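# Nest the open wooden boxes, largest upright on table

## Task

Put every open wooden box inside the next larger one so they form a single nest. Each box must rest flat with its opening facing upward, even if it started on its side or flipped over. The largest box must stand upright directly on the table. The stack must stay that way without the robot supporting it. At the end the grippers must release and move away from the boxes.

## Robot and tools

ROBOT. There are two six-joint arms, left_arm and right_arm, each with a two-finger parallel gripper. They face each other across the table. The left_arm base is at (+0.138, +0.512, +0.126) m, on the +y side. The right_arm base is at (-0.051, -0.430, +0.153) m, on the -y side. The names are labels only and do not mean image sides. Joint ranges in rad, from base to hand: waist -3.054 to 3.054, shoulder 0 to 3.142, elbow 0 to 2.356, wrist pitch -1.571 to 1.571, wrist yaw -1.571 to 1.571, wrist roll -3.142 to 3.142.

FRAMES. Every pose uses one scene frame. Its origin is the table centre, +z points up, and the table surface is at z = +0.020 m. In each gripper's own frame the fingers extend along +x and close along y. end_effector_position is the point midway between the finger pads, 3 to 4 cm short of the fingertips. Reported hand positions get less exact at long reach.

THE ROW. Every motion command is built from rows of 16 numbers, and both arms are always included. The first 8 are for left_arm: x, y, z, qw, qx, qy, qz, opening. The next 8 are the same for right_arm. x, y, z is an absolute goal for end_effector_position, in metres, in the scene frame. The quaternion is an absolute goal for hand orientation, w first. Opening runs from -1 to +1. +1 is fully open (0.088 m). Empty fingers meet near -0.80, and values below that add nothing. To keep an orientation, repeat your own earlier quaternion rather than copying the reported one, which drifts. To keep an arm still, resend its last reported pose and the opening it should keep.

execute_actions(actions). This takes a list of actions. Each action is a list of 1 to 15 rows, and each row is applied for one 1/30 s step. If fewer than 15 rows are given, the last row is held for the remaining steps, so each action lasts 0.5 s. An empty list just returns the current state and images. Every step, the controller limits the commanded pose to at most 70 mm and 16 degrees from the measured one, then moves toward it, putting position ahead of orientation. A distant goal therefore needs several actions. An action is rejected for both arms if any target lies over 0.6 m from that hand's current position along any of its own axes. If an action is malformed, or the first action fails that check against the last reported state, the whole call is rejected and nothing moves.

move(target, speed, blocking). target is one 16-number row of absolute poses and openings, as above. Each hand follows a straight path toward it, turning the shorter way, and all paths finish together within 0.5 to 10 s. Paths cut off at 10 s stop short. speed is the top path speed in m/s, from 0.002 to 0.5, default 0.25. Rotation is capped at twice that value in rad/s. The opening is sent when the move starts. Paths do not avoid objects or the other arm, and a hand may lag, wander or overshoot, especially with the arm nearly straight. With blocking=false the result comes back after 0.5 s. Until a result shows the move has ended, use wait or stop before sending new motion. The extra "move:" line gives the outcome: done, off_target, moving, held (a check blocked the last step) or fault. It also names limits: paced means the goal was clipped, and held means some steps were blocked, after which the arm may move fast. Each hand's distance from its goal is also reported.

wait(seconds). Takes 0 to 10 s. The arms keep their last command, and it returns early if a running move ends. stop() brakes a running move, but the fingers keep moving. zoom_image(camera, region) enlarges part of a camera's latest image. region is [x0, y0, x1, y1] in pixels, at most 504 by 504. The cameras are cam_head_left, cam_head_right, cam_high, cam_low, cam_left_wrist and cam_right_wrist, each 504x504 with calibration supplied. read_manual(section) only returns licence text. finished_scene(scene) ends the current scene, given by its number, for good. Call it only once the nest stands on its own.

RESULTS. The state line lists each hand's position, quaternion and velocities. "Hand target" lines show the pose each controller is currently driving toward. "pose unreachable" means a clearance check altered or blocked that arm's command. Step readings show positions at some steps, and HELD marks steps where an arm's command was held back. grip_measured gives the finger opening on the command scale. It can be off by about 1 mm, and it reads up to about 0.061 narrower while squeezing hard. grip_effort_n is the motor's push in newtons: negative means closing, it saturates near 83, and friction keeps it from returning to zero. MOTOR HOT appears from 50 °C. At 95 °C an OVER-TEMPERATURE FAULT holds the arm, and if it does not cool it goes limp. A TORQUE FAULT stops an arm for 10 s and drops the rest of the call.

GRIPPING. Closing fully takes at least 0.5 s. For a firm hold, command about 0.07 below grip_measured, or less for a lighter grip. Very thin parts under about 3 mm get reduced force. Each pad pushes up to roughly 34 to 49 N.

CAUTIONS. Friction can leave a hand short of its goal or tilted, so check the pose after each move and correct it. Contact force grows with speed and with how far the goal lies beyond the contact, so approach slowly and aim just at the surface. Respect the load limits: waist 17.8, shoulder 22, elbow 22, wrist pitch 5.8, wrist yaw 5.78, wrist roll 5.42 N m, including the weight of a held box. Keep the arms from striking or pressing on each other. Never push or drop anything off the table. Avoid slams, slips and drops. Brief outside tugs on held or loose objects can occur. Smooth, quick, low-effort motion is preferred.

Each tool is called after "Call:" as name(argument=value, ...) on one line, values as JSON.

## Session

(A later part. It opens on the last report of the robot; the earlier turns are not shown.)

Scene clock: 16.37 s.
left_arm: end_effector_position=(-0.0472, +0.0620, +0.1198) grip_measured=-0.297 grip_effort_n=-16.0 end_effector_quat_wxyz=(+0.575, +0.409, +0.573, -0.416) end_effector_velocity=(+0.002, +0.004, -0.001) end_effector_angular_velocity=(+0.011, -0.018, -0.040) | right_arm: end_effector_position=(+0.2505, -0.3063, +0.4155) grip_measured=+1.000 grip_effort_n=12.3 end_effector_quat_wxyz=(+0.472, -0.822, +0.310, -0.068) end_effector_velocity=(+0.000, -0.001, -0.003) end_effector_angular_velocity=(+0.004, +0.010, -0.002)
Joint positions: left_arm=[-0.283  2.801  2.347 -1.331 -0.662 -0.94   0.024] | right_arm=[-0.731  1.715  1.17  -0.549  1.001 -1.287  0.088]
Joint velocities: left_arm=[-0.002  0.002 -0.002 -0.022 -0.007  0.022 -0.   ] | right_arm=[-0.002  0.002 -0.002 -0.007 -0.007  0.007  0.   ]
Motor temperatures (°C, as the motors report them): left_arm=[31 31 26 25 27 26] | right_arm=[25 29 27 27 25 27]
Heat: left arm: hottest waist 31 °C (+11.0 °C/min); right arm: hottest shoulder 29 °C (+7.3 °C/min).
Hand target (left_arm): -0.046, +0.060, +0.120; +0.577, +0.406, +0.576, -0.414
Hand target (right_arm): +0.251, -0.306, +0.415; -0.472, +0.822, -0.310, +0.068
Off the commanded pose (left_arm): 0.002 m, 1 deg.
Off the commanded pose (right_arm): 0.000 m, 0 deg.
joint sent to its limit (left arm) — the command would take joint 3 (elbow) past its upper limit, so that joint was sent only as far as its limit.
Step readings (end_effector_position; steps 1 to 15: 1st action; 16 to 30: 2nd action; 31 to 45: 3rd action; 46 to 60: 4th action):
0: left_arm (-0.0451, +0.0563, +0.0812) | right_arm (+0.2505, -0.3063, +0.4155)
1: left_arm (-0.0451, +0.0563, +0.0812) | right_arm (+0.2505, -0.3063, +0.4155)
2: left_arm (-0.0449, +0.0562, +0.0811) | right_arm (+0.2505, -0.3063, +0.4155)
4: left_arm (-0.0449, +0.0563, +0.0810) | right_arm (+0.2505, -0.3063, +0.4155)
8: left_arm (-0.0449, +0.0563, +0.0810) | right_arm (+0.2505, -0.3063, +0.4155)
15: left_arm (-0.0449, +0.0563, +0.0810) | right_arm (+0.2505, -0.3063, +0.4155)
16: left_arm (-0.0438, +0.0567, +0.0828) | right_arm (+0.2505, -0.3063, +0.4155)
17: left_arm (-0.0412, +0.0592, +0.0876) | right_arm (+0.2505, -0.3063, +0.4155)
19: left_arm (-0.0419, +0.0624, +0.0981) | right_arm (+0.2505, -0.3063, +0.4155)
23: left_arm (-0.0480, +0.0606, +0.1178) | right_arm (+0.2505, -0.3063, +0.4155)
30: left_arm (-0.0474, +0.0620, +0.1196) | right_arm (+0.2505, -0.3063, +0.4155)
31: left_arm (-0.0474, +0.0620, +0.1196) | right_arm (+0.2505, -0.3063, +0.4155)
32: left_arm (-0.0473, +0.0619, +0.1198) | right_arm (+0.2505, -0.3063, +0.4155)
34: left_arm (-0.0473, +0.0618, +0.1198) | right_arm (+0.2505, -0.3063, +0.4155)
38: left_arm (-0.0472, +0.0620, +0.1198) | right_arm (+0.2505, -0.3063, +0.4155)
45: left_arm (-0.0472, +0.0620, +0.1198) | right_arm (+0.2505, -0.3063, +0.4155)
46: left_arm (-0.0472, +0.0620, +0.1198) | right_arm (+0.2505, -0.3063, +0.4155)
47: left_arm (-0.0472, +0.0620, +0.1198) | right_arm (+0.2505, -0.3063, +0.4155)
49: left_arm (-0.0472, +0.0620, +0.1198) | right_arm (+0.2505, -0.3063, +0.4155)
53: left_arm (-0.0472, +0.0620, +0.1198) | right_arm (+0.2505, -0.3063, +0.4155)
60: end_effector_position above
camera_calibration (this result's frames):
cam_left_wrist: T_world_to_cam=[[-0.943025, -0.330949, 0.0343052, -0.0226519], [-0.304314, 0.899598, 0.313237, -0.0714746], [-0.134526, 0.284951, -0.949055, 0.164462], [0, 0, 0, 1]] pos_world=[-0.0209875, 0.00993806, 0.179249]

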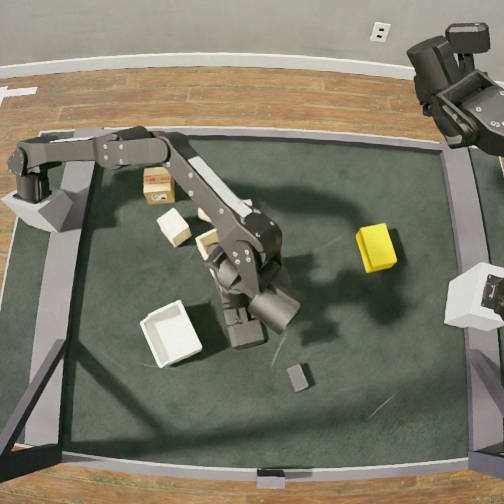

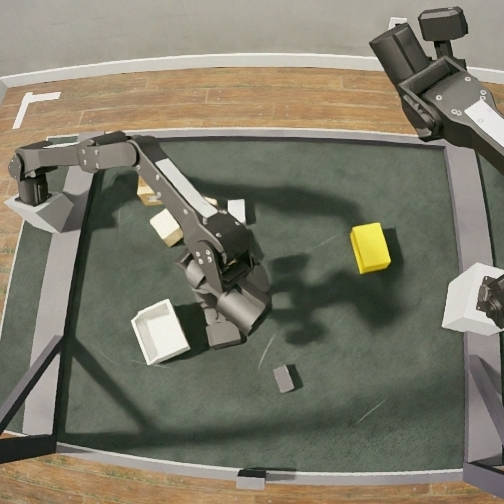

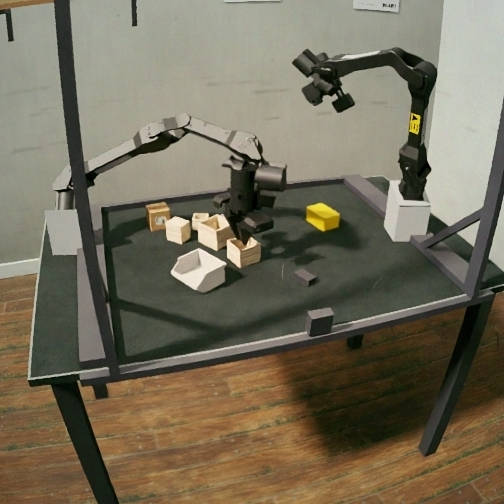

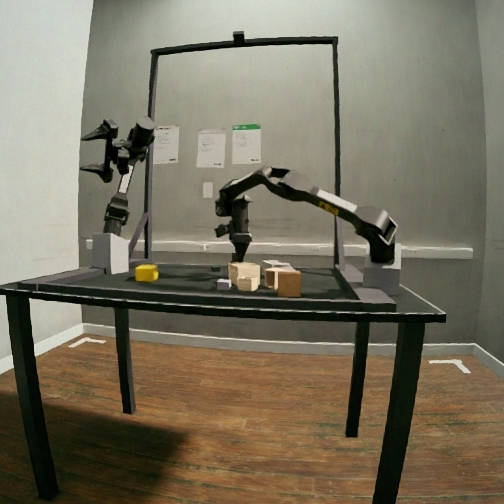

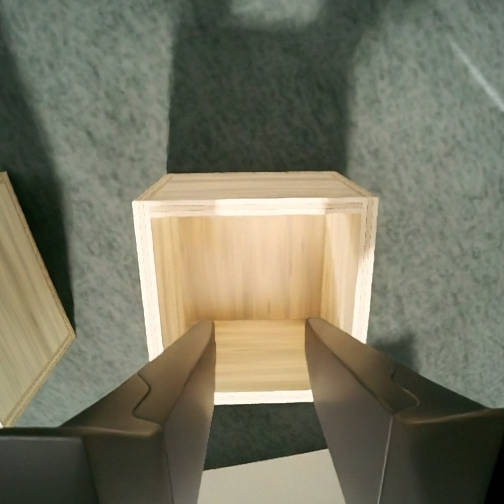

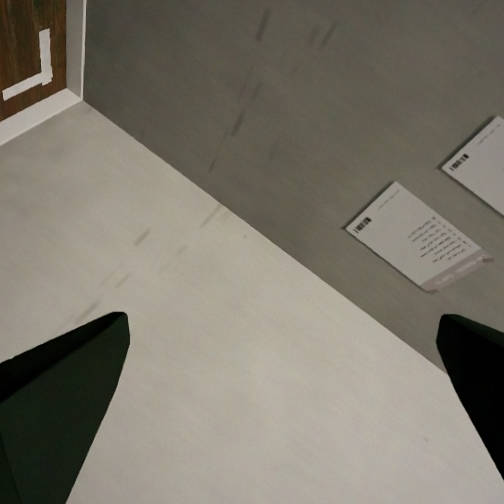

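Call:
move(target=[-0.046,0.061,0.078,0.5764,0.4096,0.5764,-0.4096,-0.3, 0.2505,-0.3063,0.4155,0.472,-0.822,0.310,-0.068,1.0], speed=0.08)

Call:
execute_actions(actions=[[[-0.046,0.061,0.078,0.5764,0.4096,0.5764,-0.4096,0.2, 0.2505,-0.3063,0.4155,0.472,-0.822,0.310,-0.068,1.0]],[[-0.046,0.061,0.078,0.5764,0.4096,0.5764,-0.4096,0.2, 0.2505,-0.3063,0.4155,0.472,-0.822,0.310,-0.068,1.0]]])

Scene clock: 17.37 s.
left_arm: end_effector_position=(-0.0445, +0.0562, +0.0857) grip_measured=-0.297 grip_effort_n=-15.6 end_effector_quat_wxyz=(+0.579, +0.399, +0.580, -0.411) end_effector_velocity=(+0.001, +0.002, +0.000) end_effector_angular_velocity=(+0.002, -0.011, -0.046) | right_arm: end_effector_position=(+0.2505, -0.3063, +0.4155) grip_measured=+1.000 grip_effort_n=12.3 end_effector_quat_wxyz=(+0.472, -0.822, +0.310, -0.068) end_effector_velocity=(-0.002, -0.004, -0.006) end_effector_angular_velocity=(-0.023, +0.042, -0.007)
Joint positions: left_arm=[-0.231  2.801  2.255 -1.19  -0.667 -0.897  0.024] | right_arm=[-0.731  1.715  1.17  -0.549  1.001 -1.287  0.088]
Joint velocities: left_arm=[-0.002 -0.002 -0.007 -0.007 -0.007  0.037  0.   ] | right_arm=[-0.002  0.002 -0.002 -0.037 -0.007 -0.007  0.   ]
Motor temperatures (°C, as the motors report them): left_arm=[32 31 26 25 27 26] | right_arm=[25 29 27 27 25 27]
Heat: left arm: hottest waist 32 °C (+13.8 °C/min); right arm: hottest shoulder 29 °C (+6.9 °C/min).
Hand target (left_arm): -0.046, +0.061, +0.078; +0.576, +0.410, +0.577, -0.410
Hand target (right_arm): +0.251, -0.306, +0.415; -0.472, +0.822, -0.310, +0.068
Off the commanded pose (left_arm): 0.009 m, 1 deg.
Off the commanded pose (right_arm): 0.000 m, 0 deg.
move: off_target (left_arm)
camera_calibration (this result's frames):
cam_left_wrist: T_world_to_cam=[[-0.933463, -0.356053, 0.0432839, -0.0197298], [-0.325785, 0.892153, 0.312932, -0.0553012], [-0.150036, 0.278009, -0.948789, 0.13374], [0, 0, 0, 1]] pos_world=[-0.0163675, 0.0051313, 0.145051]

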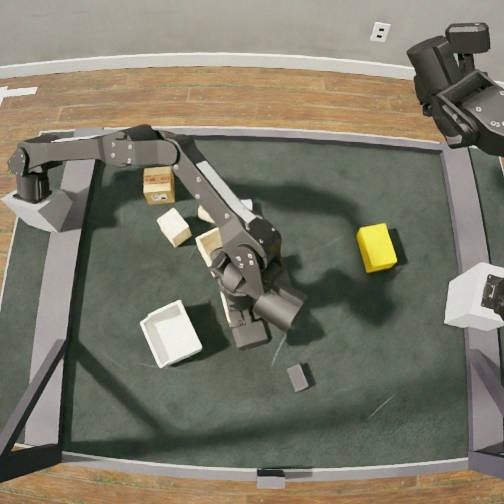

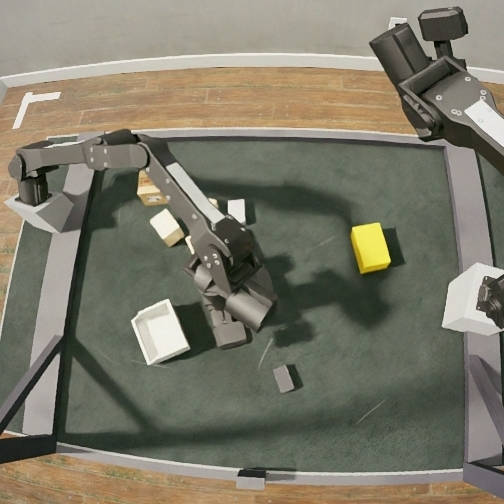

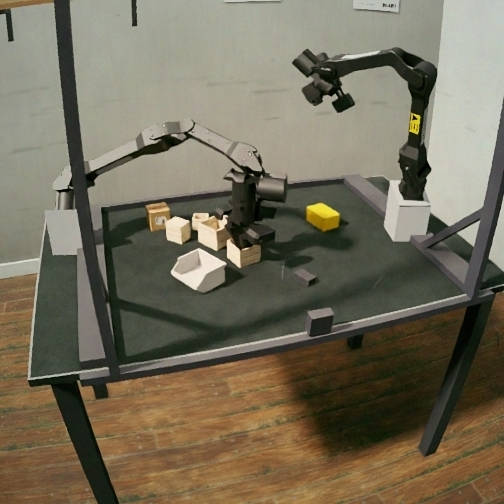

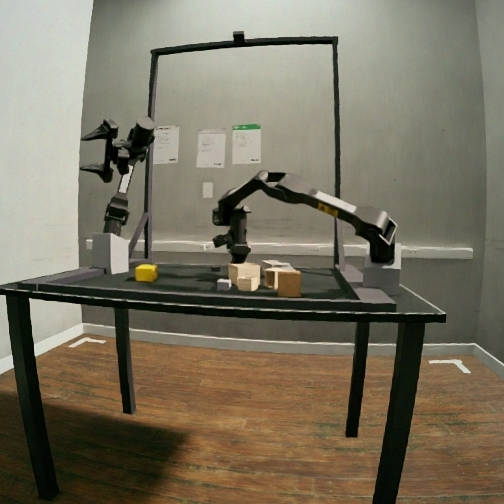

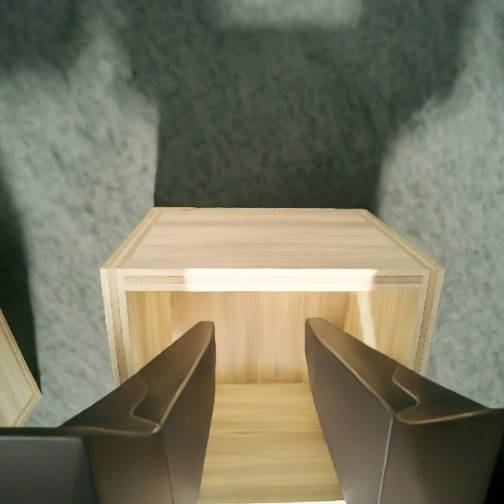

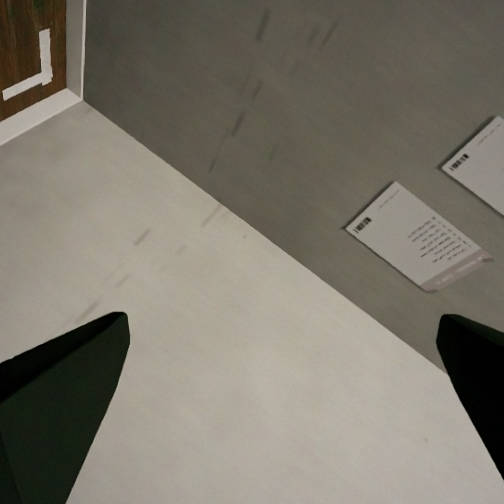

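Scene clock: 18.37 s.
left_arm: end_effector_position=(-0.0444, +0.0560, +0.0855) grip_measured=-0.175 grip_effort_n=83.0 end_effector_quat_wxyz=(+0.580, +0.399, +0.579, -0.411) end_effector_velocity=(+0.003, -0.000, +0.001) end_effector_angular_velocity=(-0.008, -0.021, +0.001) | right_arm: end_effector_position=(+0.2505, -0.3063, +0.4155) grip_measured=+1.000 grip_effort_n=12.3 end_effector_quat_wxyz=(+0.472, -0.822, +0.310, -0.068) end_effector_velocity=(-0.002, -0.002, -0.002) end_effector_angular_velocity=(+0.007, +0.006, -0.001)
Joint positions: left_arm=[-0.231  2.801  2.254 -1.189 -0.669 -0.896  0.03 ] | right_arm=[-0.731  1.715  1.17  -0.549  1.001 -1.287  0.088]
Joint velocities: left_arm=[-0.002 -0.002 -0.002 -0.007 -0.022 -0.007 -0.   ] | right_arm=[-0.002 -0.007 -0.007 -0.007 -0.007  0.007  0.   ]
Motor temperatures (°C, as the motors report them): left_arm=[32 31 26 25 27 26] | right_arm=[25 29 28 28 25 27]
Heat: left arm: hottest waist 32 °C (+13.1 °C/min); right arm: hottest shoulder 29 °C (+6.5 °C/min).
Hand target (left_arm): -0.046, +0.061, +0.078; +0.576, +0.410, +0.576, -0.410
Hand target (right_arm): +0.251, -0.306, +0.415; -0.472, +0.822, -0.310, +0.068
Off the commanded pose (left_arm): 0.009 m, 1 deg.
Off the commanded pose (right_arm): 0.000 m, 0 deg.
Step readings (end_effector_position; steps 1 to 15: 1st action; 16 to 30: 2nd action):
0: left_arm (-0.0445, +0.0562, +0.0857) | right_arm (+0.2505, -0.3063, +0.4155)
1: left_arm (-0.0445, +0.0563, +0.0856) | right_arm (+0.2505, -0.3063, +0.4155)
2: left_arm (-0.0445, +0.0562, +0.0856) | right_arm (+0.2505, -0.3063, +0.4155)
4: left_arm (-0.0445, +0.0562, +0.0855) | right_arm (+0.2505, -0.3063, +0.4155)
8: left_arm (-0.0444, +0.0561, +0.0855) | right_arm (+0.2505, -0.3063, +0.4155)
15: left_arm (-0.0444, +0.0560, +0.0855) | right_arm (+0.2505, -0.3063, +0.4155)
16: left_arm (-0.0444, +0.0560, +0.0855) | right_arm (+0.2505, -0.3063, +0.4155)
17: left_arm (-0.0444, +0.0560, +0.0855) | right_arm (+0.2505, -0.3063, +0.4155)
19: left_arm (-0.0444, +0.0560, +0.0855) | right_arm (+0.2505, -0.3063, +0.4155)
23: left_arm (-0.0444, +0.0560, +0.0855) | right_arm (+0.2505, -0.3063, +0.4155)
30: end_effector_position above
camera_calibration (this result's frames):
cam_left_wrist: T_world_to_cam=[[-0.933611, -0.355749, 0.0425831, -0.019676], [-0.32597, 0.892706, 0.311158, -0.0549476], [-0.148708, 0.27662, -0.949404, 0.133854], [0, 0, 0, 1]] pos_world=[-0.0163757, 0.00502562, 0.145017]

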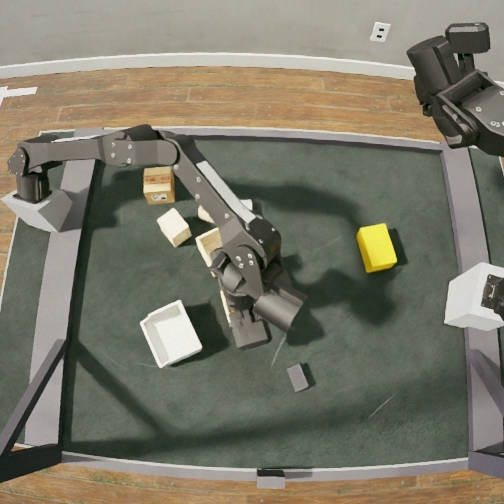

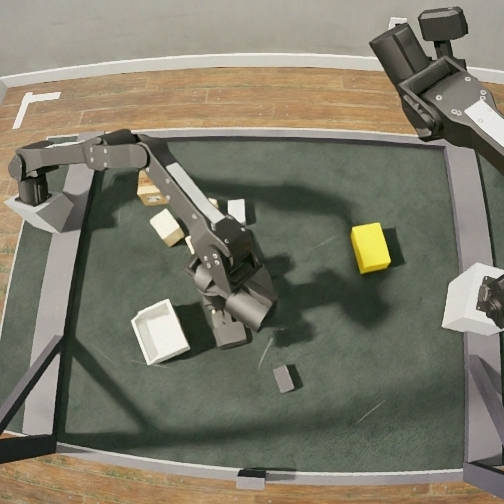

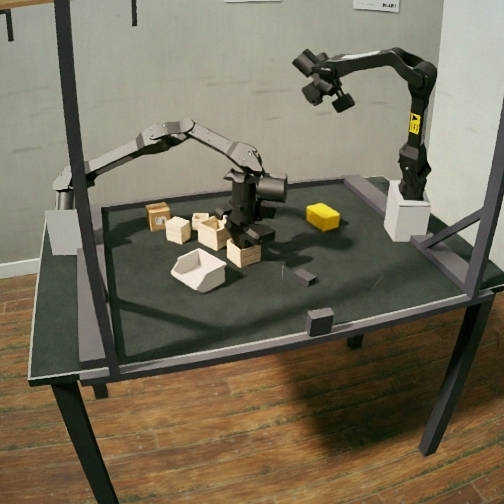

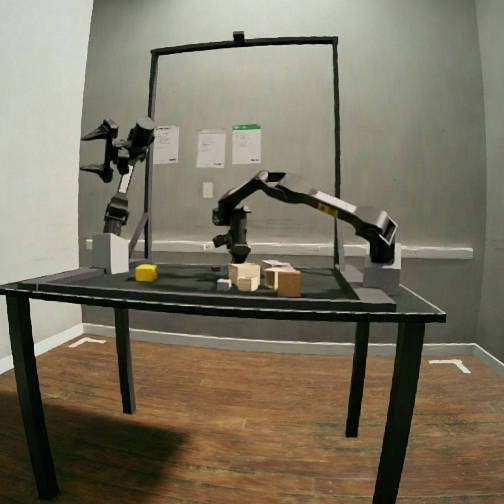

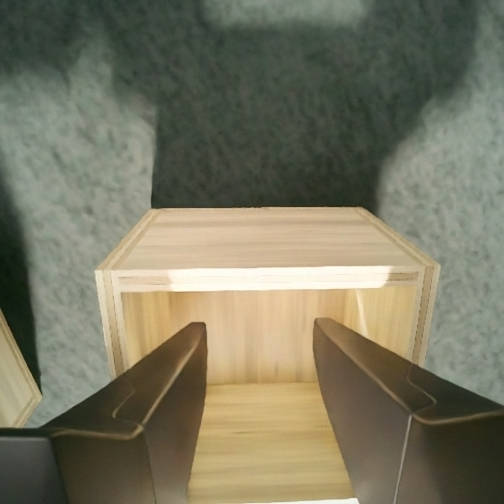

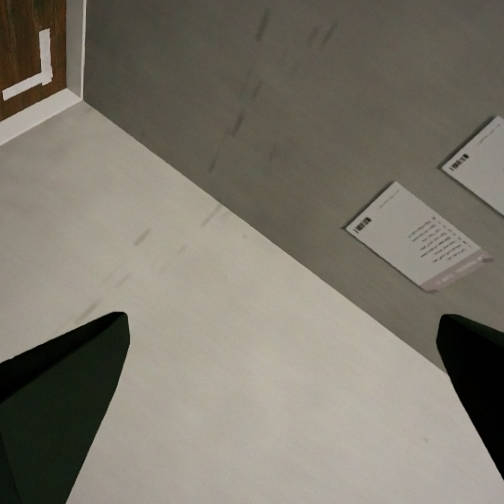

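Call:
move(target=[-0.040,0.065,0.13,0.5764,0.4096,0.5764,-0.4096,0.2, 0.2505,-0.3063,0.4155,0.472,-0.822,0.310,-0.068,1.0], speed=0.08)

Scene clock: 19.43 s.
left_arm: end_effector_position=(-0.0427, +0.0695, +0.1225) grip_measured=-0.175 grip_effort_n=83.0 end_effector_quat_wxyz=(+0.574, +0.421, +0.572, -0.409) end_effector_velocity=(+0.003, +0.002, +0.002) end_effector_angular_velocity=(+0.005, -0.014, -0.005) | right_arm: end_effector_position=(+0.2505, -0.3063, +0.4155) grip_measured=+1.000 grip_effort_n=11.9 end_effector_quat_wxyz=(+0.472, -0.822, +0.310, -0.068) end_effector_velocity=(-0.004, -0.006, -0.001) end_effector_angular_velocity=(-0.048, +0.030, -0.022)
Joint positions: left_arm=[-0.287  2.786  2.326 -1.363 -0.66  -0.959  0.03 ] | right_arm=[-0.731  1.715  1.17  -0.549  1.001 -1.287  0.088]
Joint velocities: left_arm=[-0.002 -0.002  0.002 -0.022 -0.007 -0.007 -0.   ] | right_arm=[-0.002 -0.002 -0.002 -0.037  0.022 -0.022  0.   ]
Motor temperatures (°C, as the motors report them): left_arm=[32 32 26 25 27 26] | right_arm=[25 29 28 28 25 27]
Heat: left arm: hottest waist 32 °C (+12.3 °C/min); right arm: hottest shoulder 29 °C (+6.2 °C/min).
Hand target (left_arm): -0.040, +0.065, +0.130; +0.576, +0.410, +0.576, -0.410
Hand target (right_arm): +0.251, -0.306, +0.415; -0.472, +0.822, -0.310, +0.068
Off the commanded pose (left_arm): 0.009 m, 1 deg.
Off the commanded pose (right_arm): 0.000 m, 0 deg.
move: off_target (left_arm)
camera_calibration (this result's frames):
cam_left_wrist: T_world_to_cam=[[-0.945673, -0.324864, 0.0128868, -0.0139341], [-0.302784, 0.894451, 0.329058, -0.0792255], [-0.118426, 0.307279, -0.944222, 0.164021], [0, 0, 0, 1]] pos_world=[-0.0177409, 0.0159363, 0.181122]

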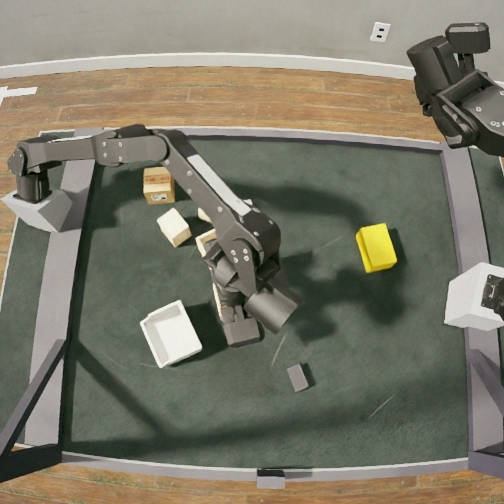

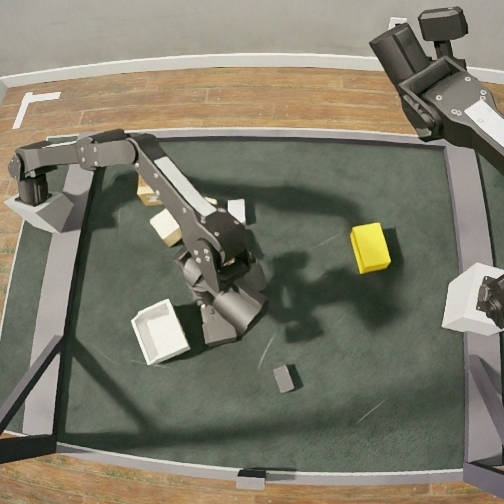

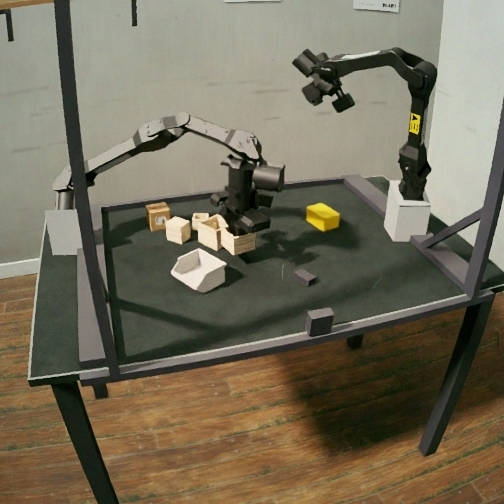

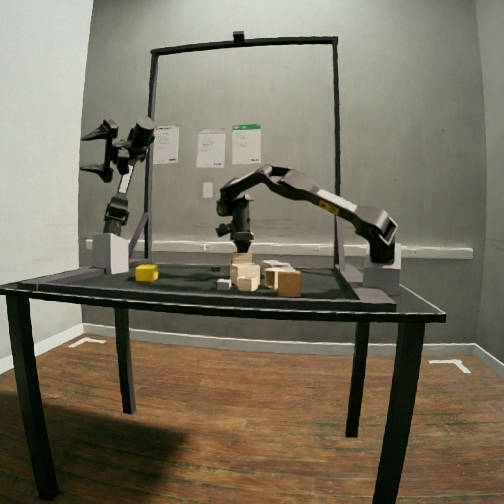

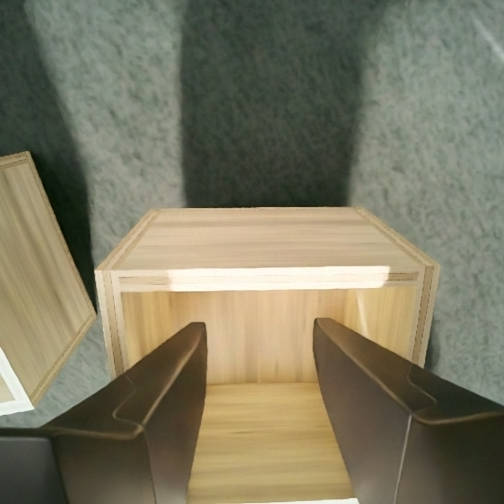

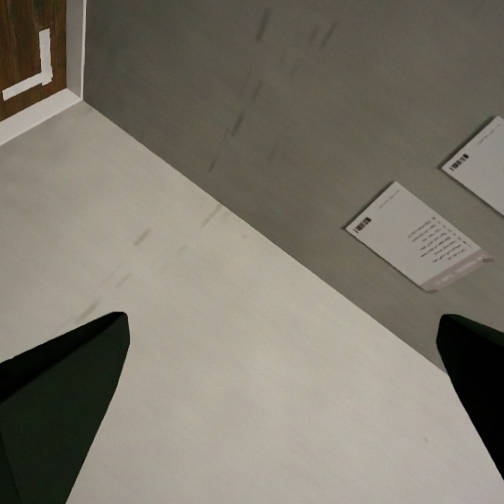

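Call:
move(target=[-0.035,0.08,0.17,0.5764,0.4096,0.5764,-0.4096,0.2, 0.2505,-0.3063,0.4155,0.472,-0.822,0.310,-0.068,1.0], speed=0.1)

Scene clock: 20.43 s.
left_arm: end_effector_position=(-0.0377, +0.0819, +0.1645) grip_measured=-0.175 grip_effort_n=83.0 end_effector_quat_wxyz=(+0.575, +0.417, +0.573, -0.410) end_effector_velocity=(+0.002, +0.005, -0.002) end_effector_angular_velocity=(+0.013, -0.021, -0.043) | right_arm: end_effector_position=(+0.2505, -0.3063, +0.4155) grip_measured=+1.000 grip_effort_n=11.9 end_effector_quat_wxyz=(+0.472, -0.822, +0.310, -0.068) end_effector_velocity=(+0.001, -0.002, -0.007) end_effector_angular_velocity=(+0.014, +0.037, +0.008)
Joint positions: left_arm=[-0.345  2.719  2.327 -1.464 -0.645 -1.029  0.03 ] | right_arm=[-0.731  1.715  1.17  -0.549  1.001 -1.287  0.088]
Joint velocities: left_arm=[-0.002  0.002 -0.007 -0.022 -0.007  0.022 -0.   ] | right_arm=[-0.007  0.002 -0.002 -0.022 -0.037  0.007  0.   ]
Motor temperatures (°C, as the motors report them): left_arm=[33 32 26 25 27 26] | right_arm=[25 29 28 28 25 27]
Heat: left arm: hottest waist 33 °C (+14.7 °C/min); right arm: hottest shoulder 29 °C (+5.9 °C/min).
Hand target (left_arm): -0.035, +0.080, +0.170; +0.576, +0.410, +0.576, -0.409
Hand target (right_arm): +0.251, -0.306, +0.415; -0.472, +0.822, -0.310, +0.068
Off the commanded pose (left_arm): 0.006 m, 1 deg.
Off the commanded pose (right_arm): 0.000 m, 0 deg.
move: done
camera_calibration (this result's frames):
cam_left_wrist: T_world_to_cam=[[-0.943762, -0.330112, 0.018397, -0.00608738], [-0.306622, 0.894706, 0.324781, -0.102061], [-0.123674, 0.300876, -0.94561, 0.201032], [0, 0, 0, 1]] pos_world=[-0.0121766, 0.0288192, 0.223357]

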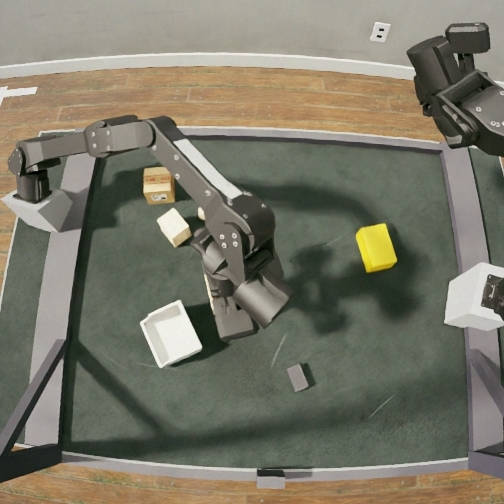

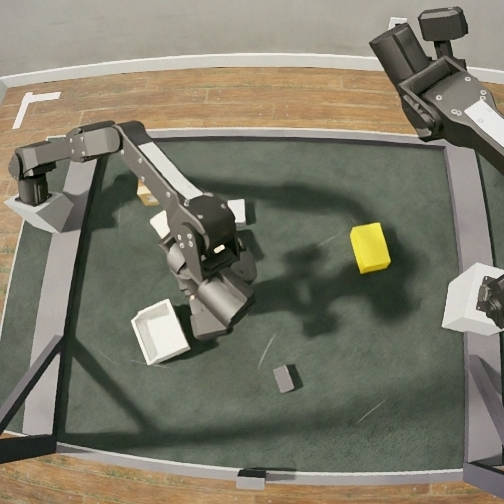

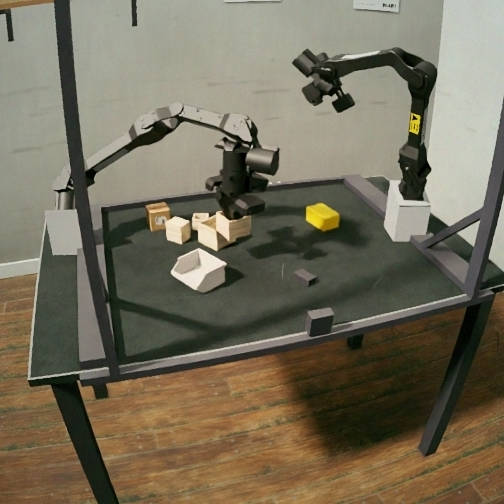

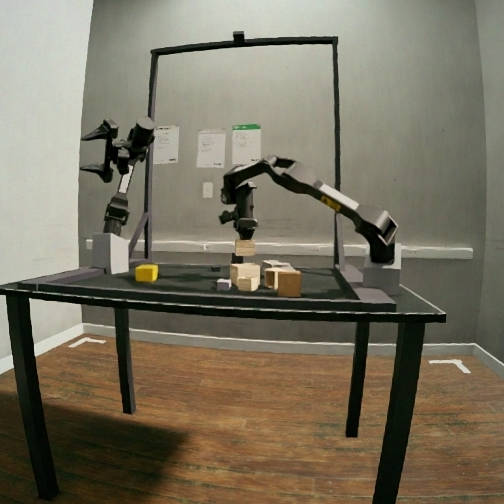

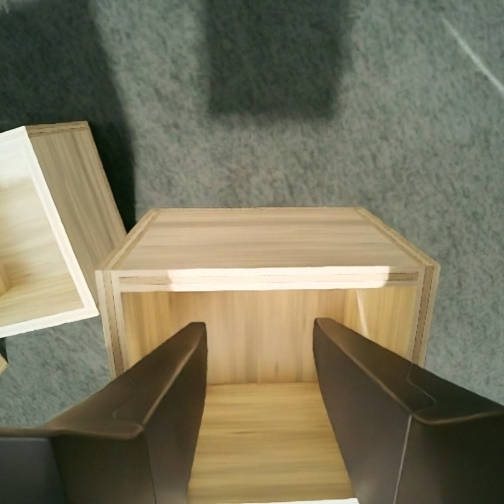

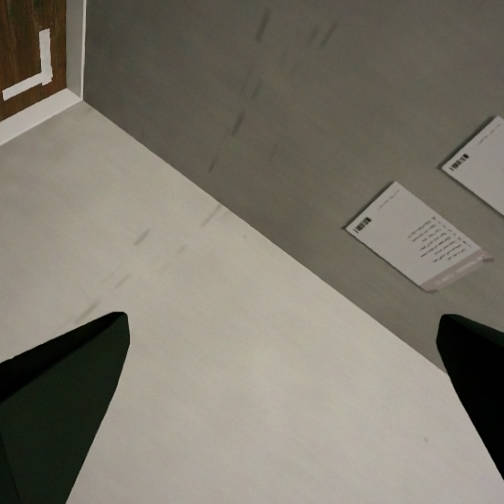

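Call:
move(target=[0.066,0.104,0.168,0.6229,0.3347,0.6229,-0.3347,0.2, 0.2505,-0.3063,0.4155,0.472,-0.822,0.310,-0.068,1.0], speed=0.12)

Scene clock: 22.00 s.
left_arm: end_effector_position=(+0.0620, +0.1047, +0.1660) grip_measured=-0.175 grip_effort_n=83.0 end_effector_quat_wxyz=(+0.620, +0.340, +0.622, -0.337) end_effector_velocity=(+0.000, +0.008, -0.005) end_effector_angular_velocity=(+0.011, -0.035, -0.024) | right_arm: end_effector_position=(+0.2505, -0.3063, +0.4155) grip_measured=+1.000 grip_effort_n=12.3 end_effector_quat_wxyz=(+0.472, -0.822, +0.310, -0.068) end_effector_velocity=(+0.000, -0.001, -0.002) end_effector_angular_velocity=(+0.000, +0.006, +0.004)
Joint positions: left_arm=[-0.229  2.293  1.783 -1.252 -0.667 -1.134  0.03 ] | right_arm=[-0.731  1.715  1.17  -0.549  1.001 -1.287  0.088]
Joint velocities: left_arm=[-0.007  0.002 -0.032 -0.007 -0.022 -0.007 -0.   ] | right_arm=[-0.002 -0.002 -0.007  0.007 -0.007 -0.007  0.   ]
Motor temperatures (°C, as the motors report them): left_arm=[33 33 26 25 27 26] | right_arm=[25 29 28 28 25 27]
Heat: left arm: hottest waist 33 °C (+13.6 °C/min); right arm: hottest shoulder 29 °C (+5.5 °C/min).
Hand target (left_arm): +0.066, +0.105, +0.168; +0.623, +0.335, +0.623, -0.335
Hand target (right_arm): +0.251, -0.306, +0.415; -0.472, +0.822, -0.310, +0.068
Off the commanded pose (left_arm): 0.005 m, 1 deg.
Off the commanded pose (right_arm): 0.000 m, 0 deg.
move: done
camera_calibration (this result's frames):
cam_left_wrist: T_world_to_cam=[[-0.832277, -0.553782, 0.0253013, 0.110829], [-0.517018, 0.791874, 0.325004, -0.0686224], [-0.200016, 0.257412, -0.945374, 0.217145], [0, 0, 0, 1]] pos_world=[0.100194, 0.0598198, 0.224782]

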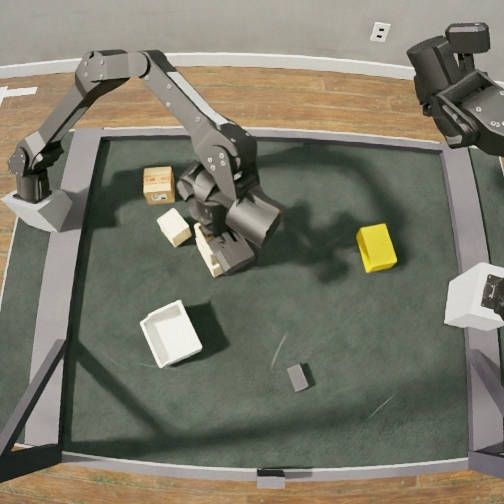

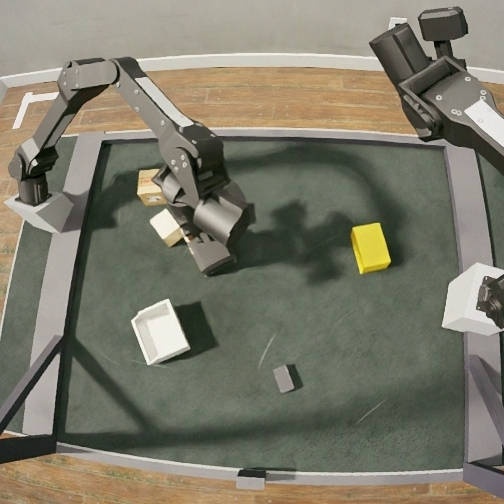

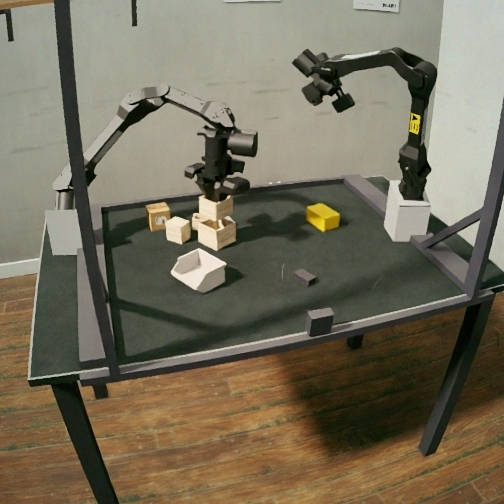

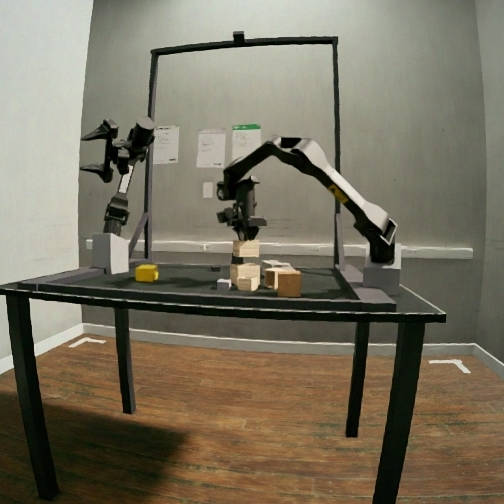

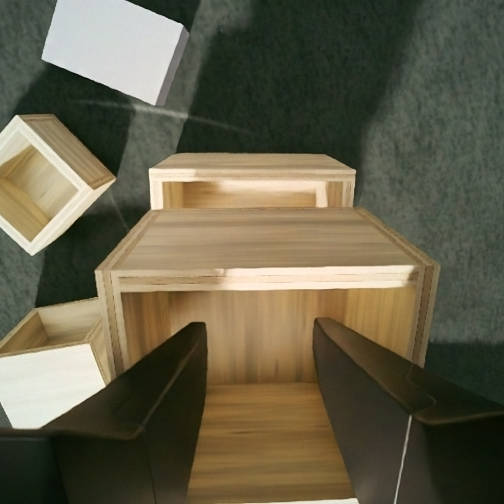

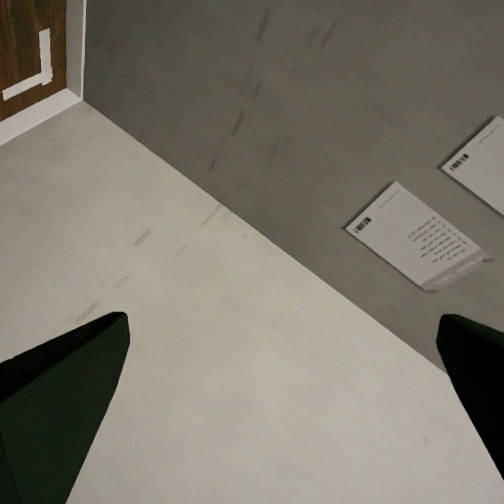

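Call:
move(target=[0.0675,0.104,0.150,0.6229,0.3347,0.6229,-0.3347,0.2, 0.2505,-0.3063,0.4155,0.472,-0.822,0.310,-0.068,1.0], speed=0.04)

Call:
zoom_image(camera="cam_left_wrist", region=[100, 140, 420, 300])

Scene clock: 22.93 s.
left_arm: end_effector_position=(+0.0635, +0.1038, +0.1482) grip_measured=-0.175 grip_effort_n=83.0 end_effector_quat_wxyz=(+0.622, +0.336, +0.623, -0.334) end_effector_velocity=(-0.001, +0.001, +0.000) end_effector_angular_velocity=(+0.008, +0.021, +0.014) | right_arm: end_effector_position=(+0.2505, -0.3063, +0.4155) grip_measured=+1.000 grip_effort_n=12.3 end_effector_quat_wxyz=(+0.472, -0.822, +0.310, -0.068) end_effector_velocity=(+0.001, -0.000, -0.000) end_effector_angular_velocity=(-0.009, +0.011, +0.008)
Joint positions: left_arm=[-0.2    2.293  1.732 -1.178 -0.673 -1.107  0.03 ] | right_arm=[-0.731  1.715  1.17  -0.549  1.001 -1.287  0.088]
Joint velocities: left_arm=[ 0.002 -0.007 -0.007  0.007  0.022 -0.007  0.   ] | right_arm=[-0.002 -0.002 -0.002  0.007 -0.007 -0.022  0.   ]
Motor temperatures (°C, as the motors report them): left_arm=[33 33 26 25 27 26] | right_arm=[25 29 28 28 25 27]
Heat: left arm: hottest waist 33 °C (+13.1 °C/min); right arm: hottest shoulder 29 °C (+5.2 °C/min).
Hand target (left_arm): +0.067, +0.104, +0.150; +0.623, +0.335, +0.623, -0.335
Hand target (right_arm): +0.251, -0.306, +0.415; -0.472, +0.822, -0.310, +0.068
Off the commanded pose (left_arm): 0.004 m, 0 deg.
Off the commanded pose (right_arm): 0.000 m, 0 deg.
move: done
camera_calibration (this result's frames):
cam_left_wrist: T_world_to_cam=[[-0.82661, -0.56221, 0.0252199, 0.112576], [-0.525082, 0.786595, 0.324897, -0.0602604], [-0.202498, 0.255321, -0.945413, 0.201267], [0, 0, 0, 1]] pos_world=[0.102171, 0.0593041, 0.20702]

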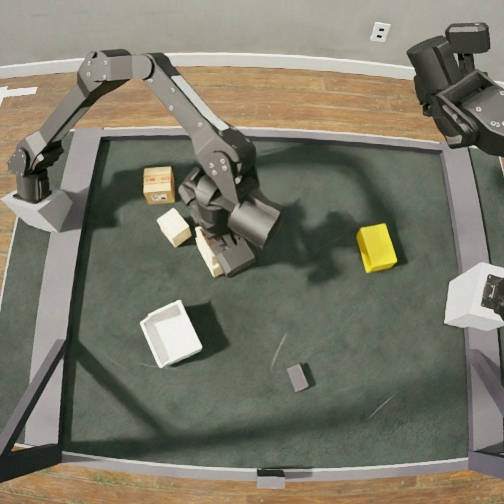

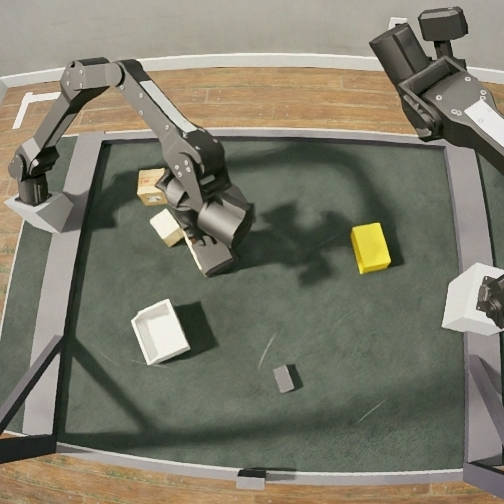

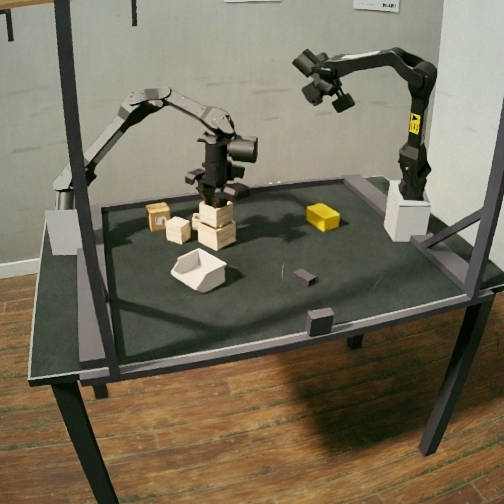

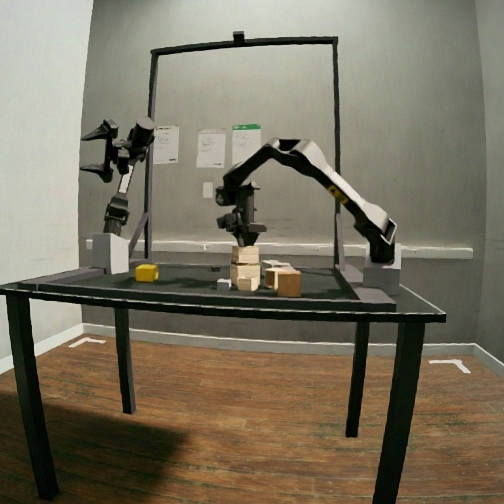

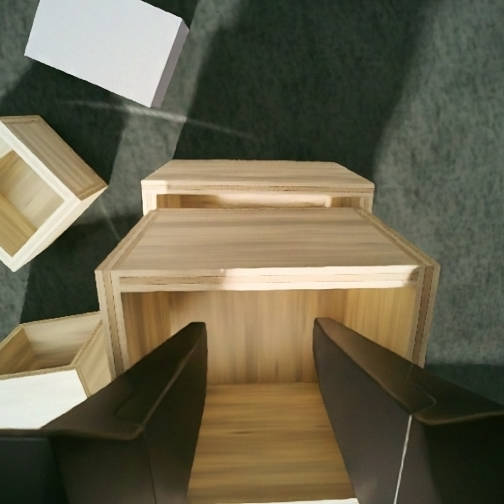

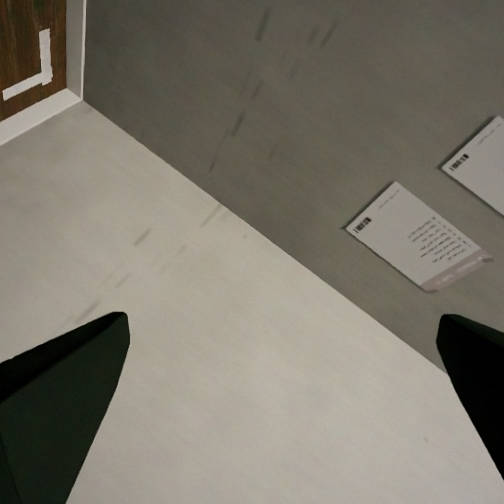

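Region (100, 140, 420, 300) of cam_left_wrist's 504x504 image, scaled by 1.575, with more detail than that image has.

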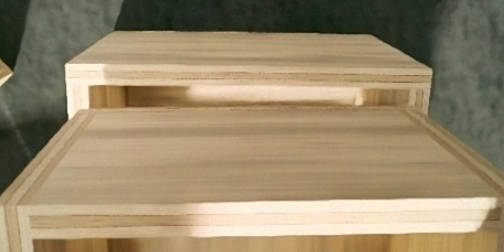

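Call:
zoom_image(camera="cam_left_wrist", region=[130, 155, 210, 235])

Call:
zoom_image(camera="cam_left_wrist", region=[310, 155, 390, 235])

Region (130, 155, 210, 235) of cam_left_wrist's 504x504 image, scaled by 6.300, with more detail than that image has.

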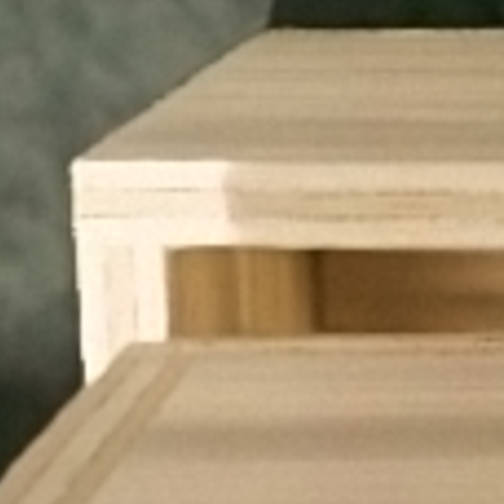

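Region (310, 155, 390, 235) of cam_left_wrist's 504x504 image, scaled by 6.300, with more detail than that image has.

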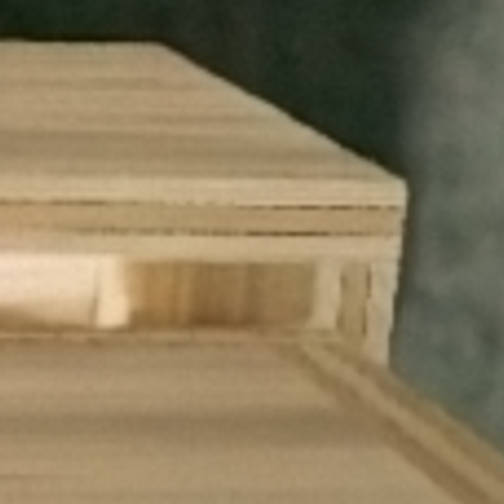

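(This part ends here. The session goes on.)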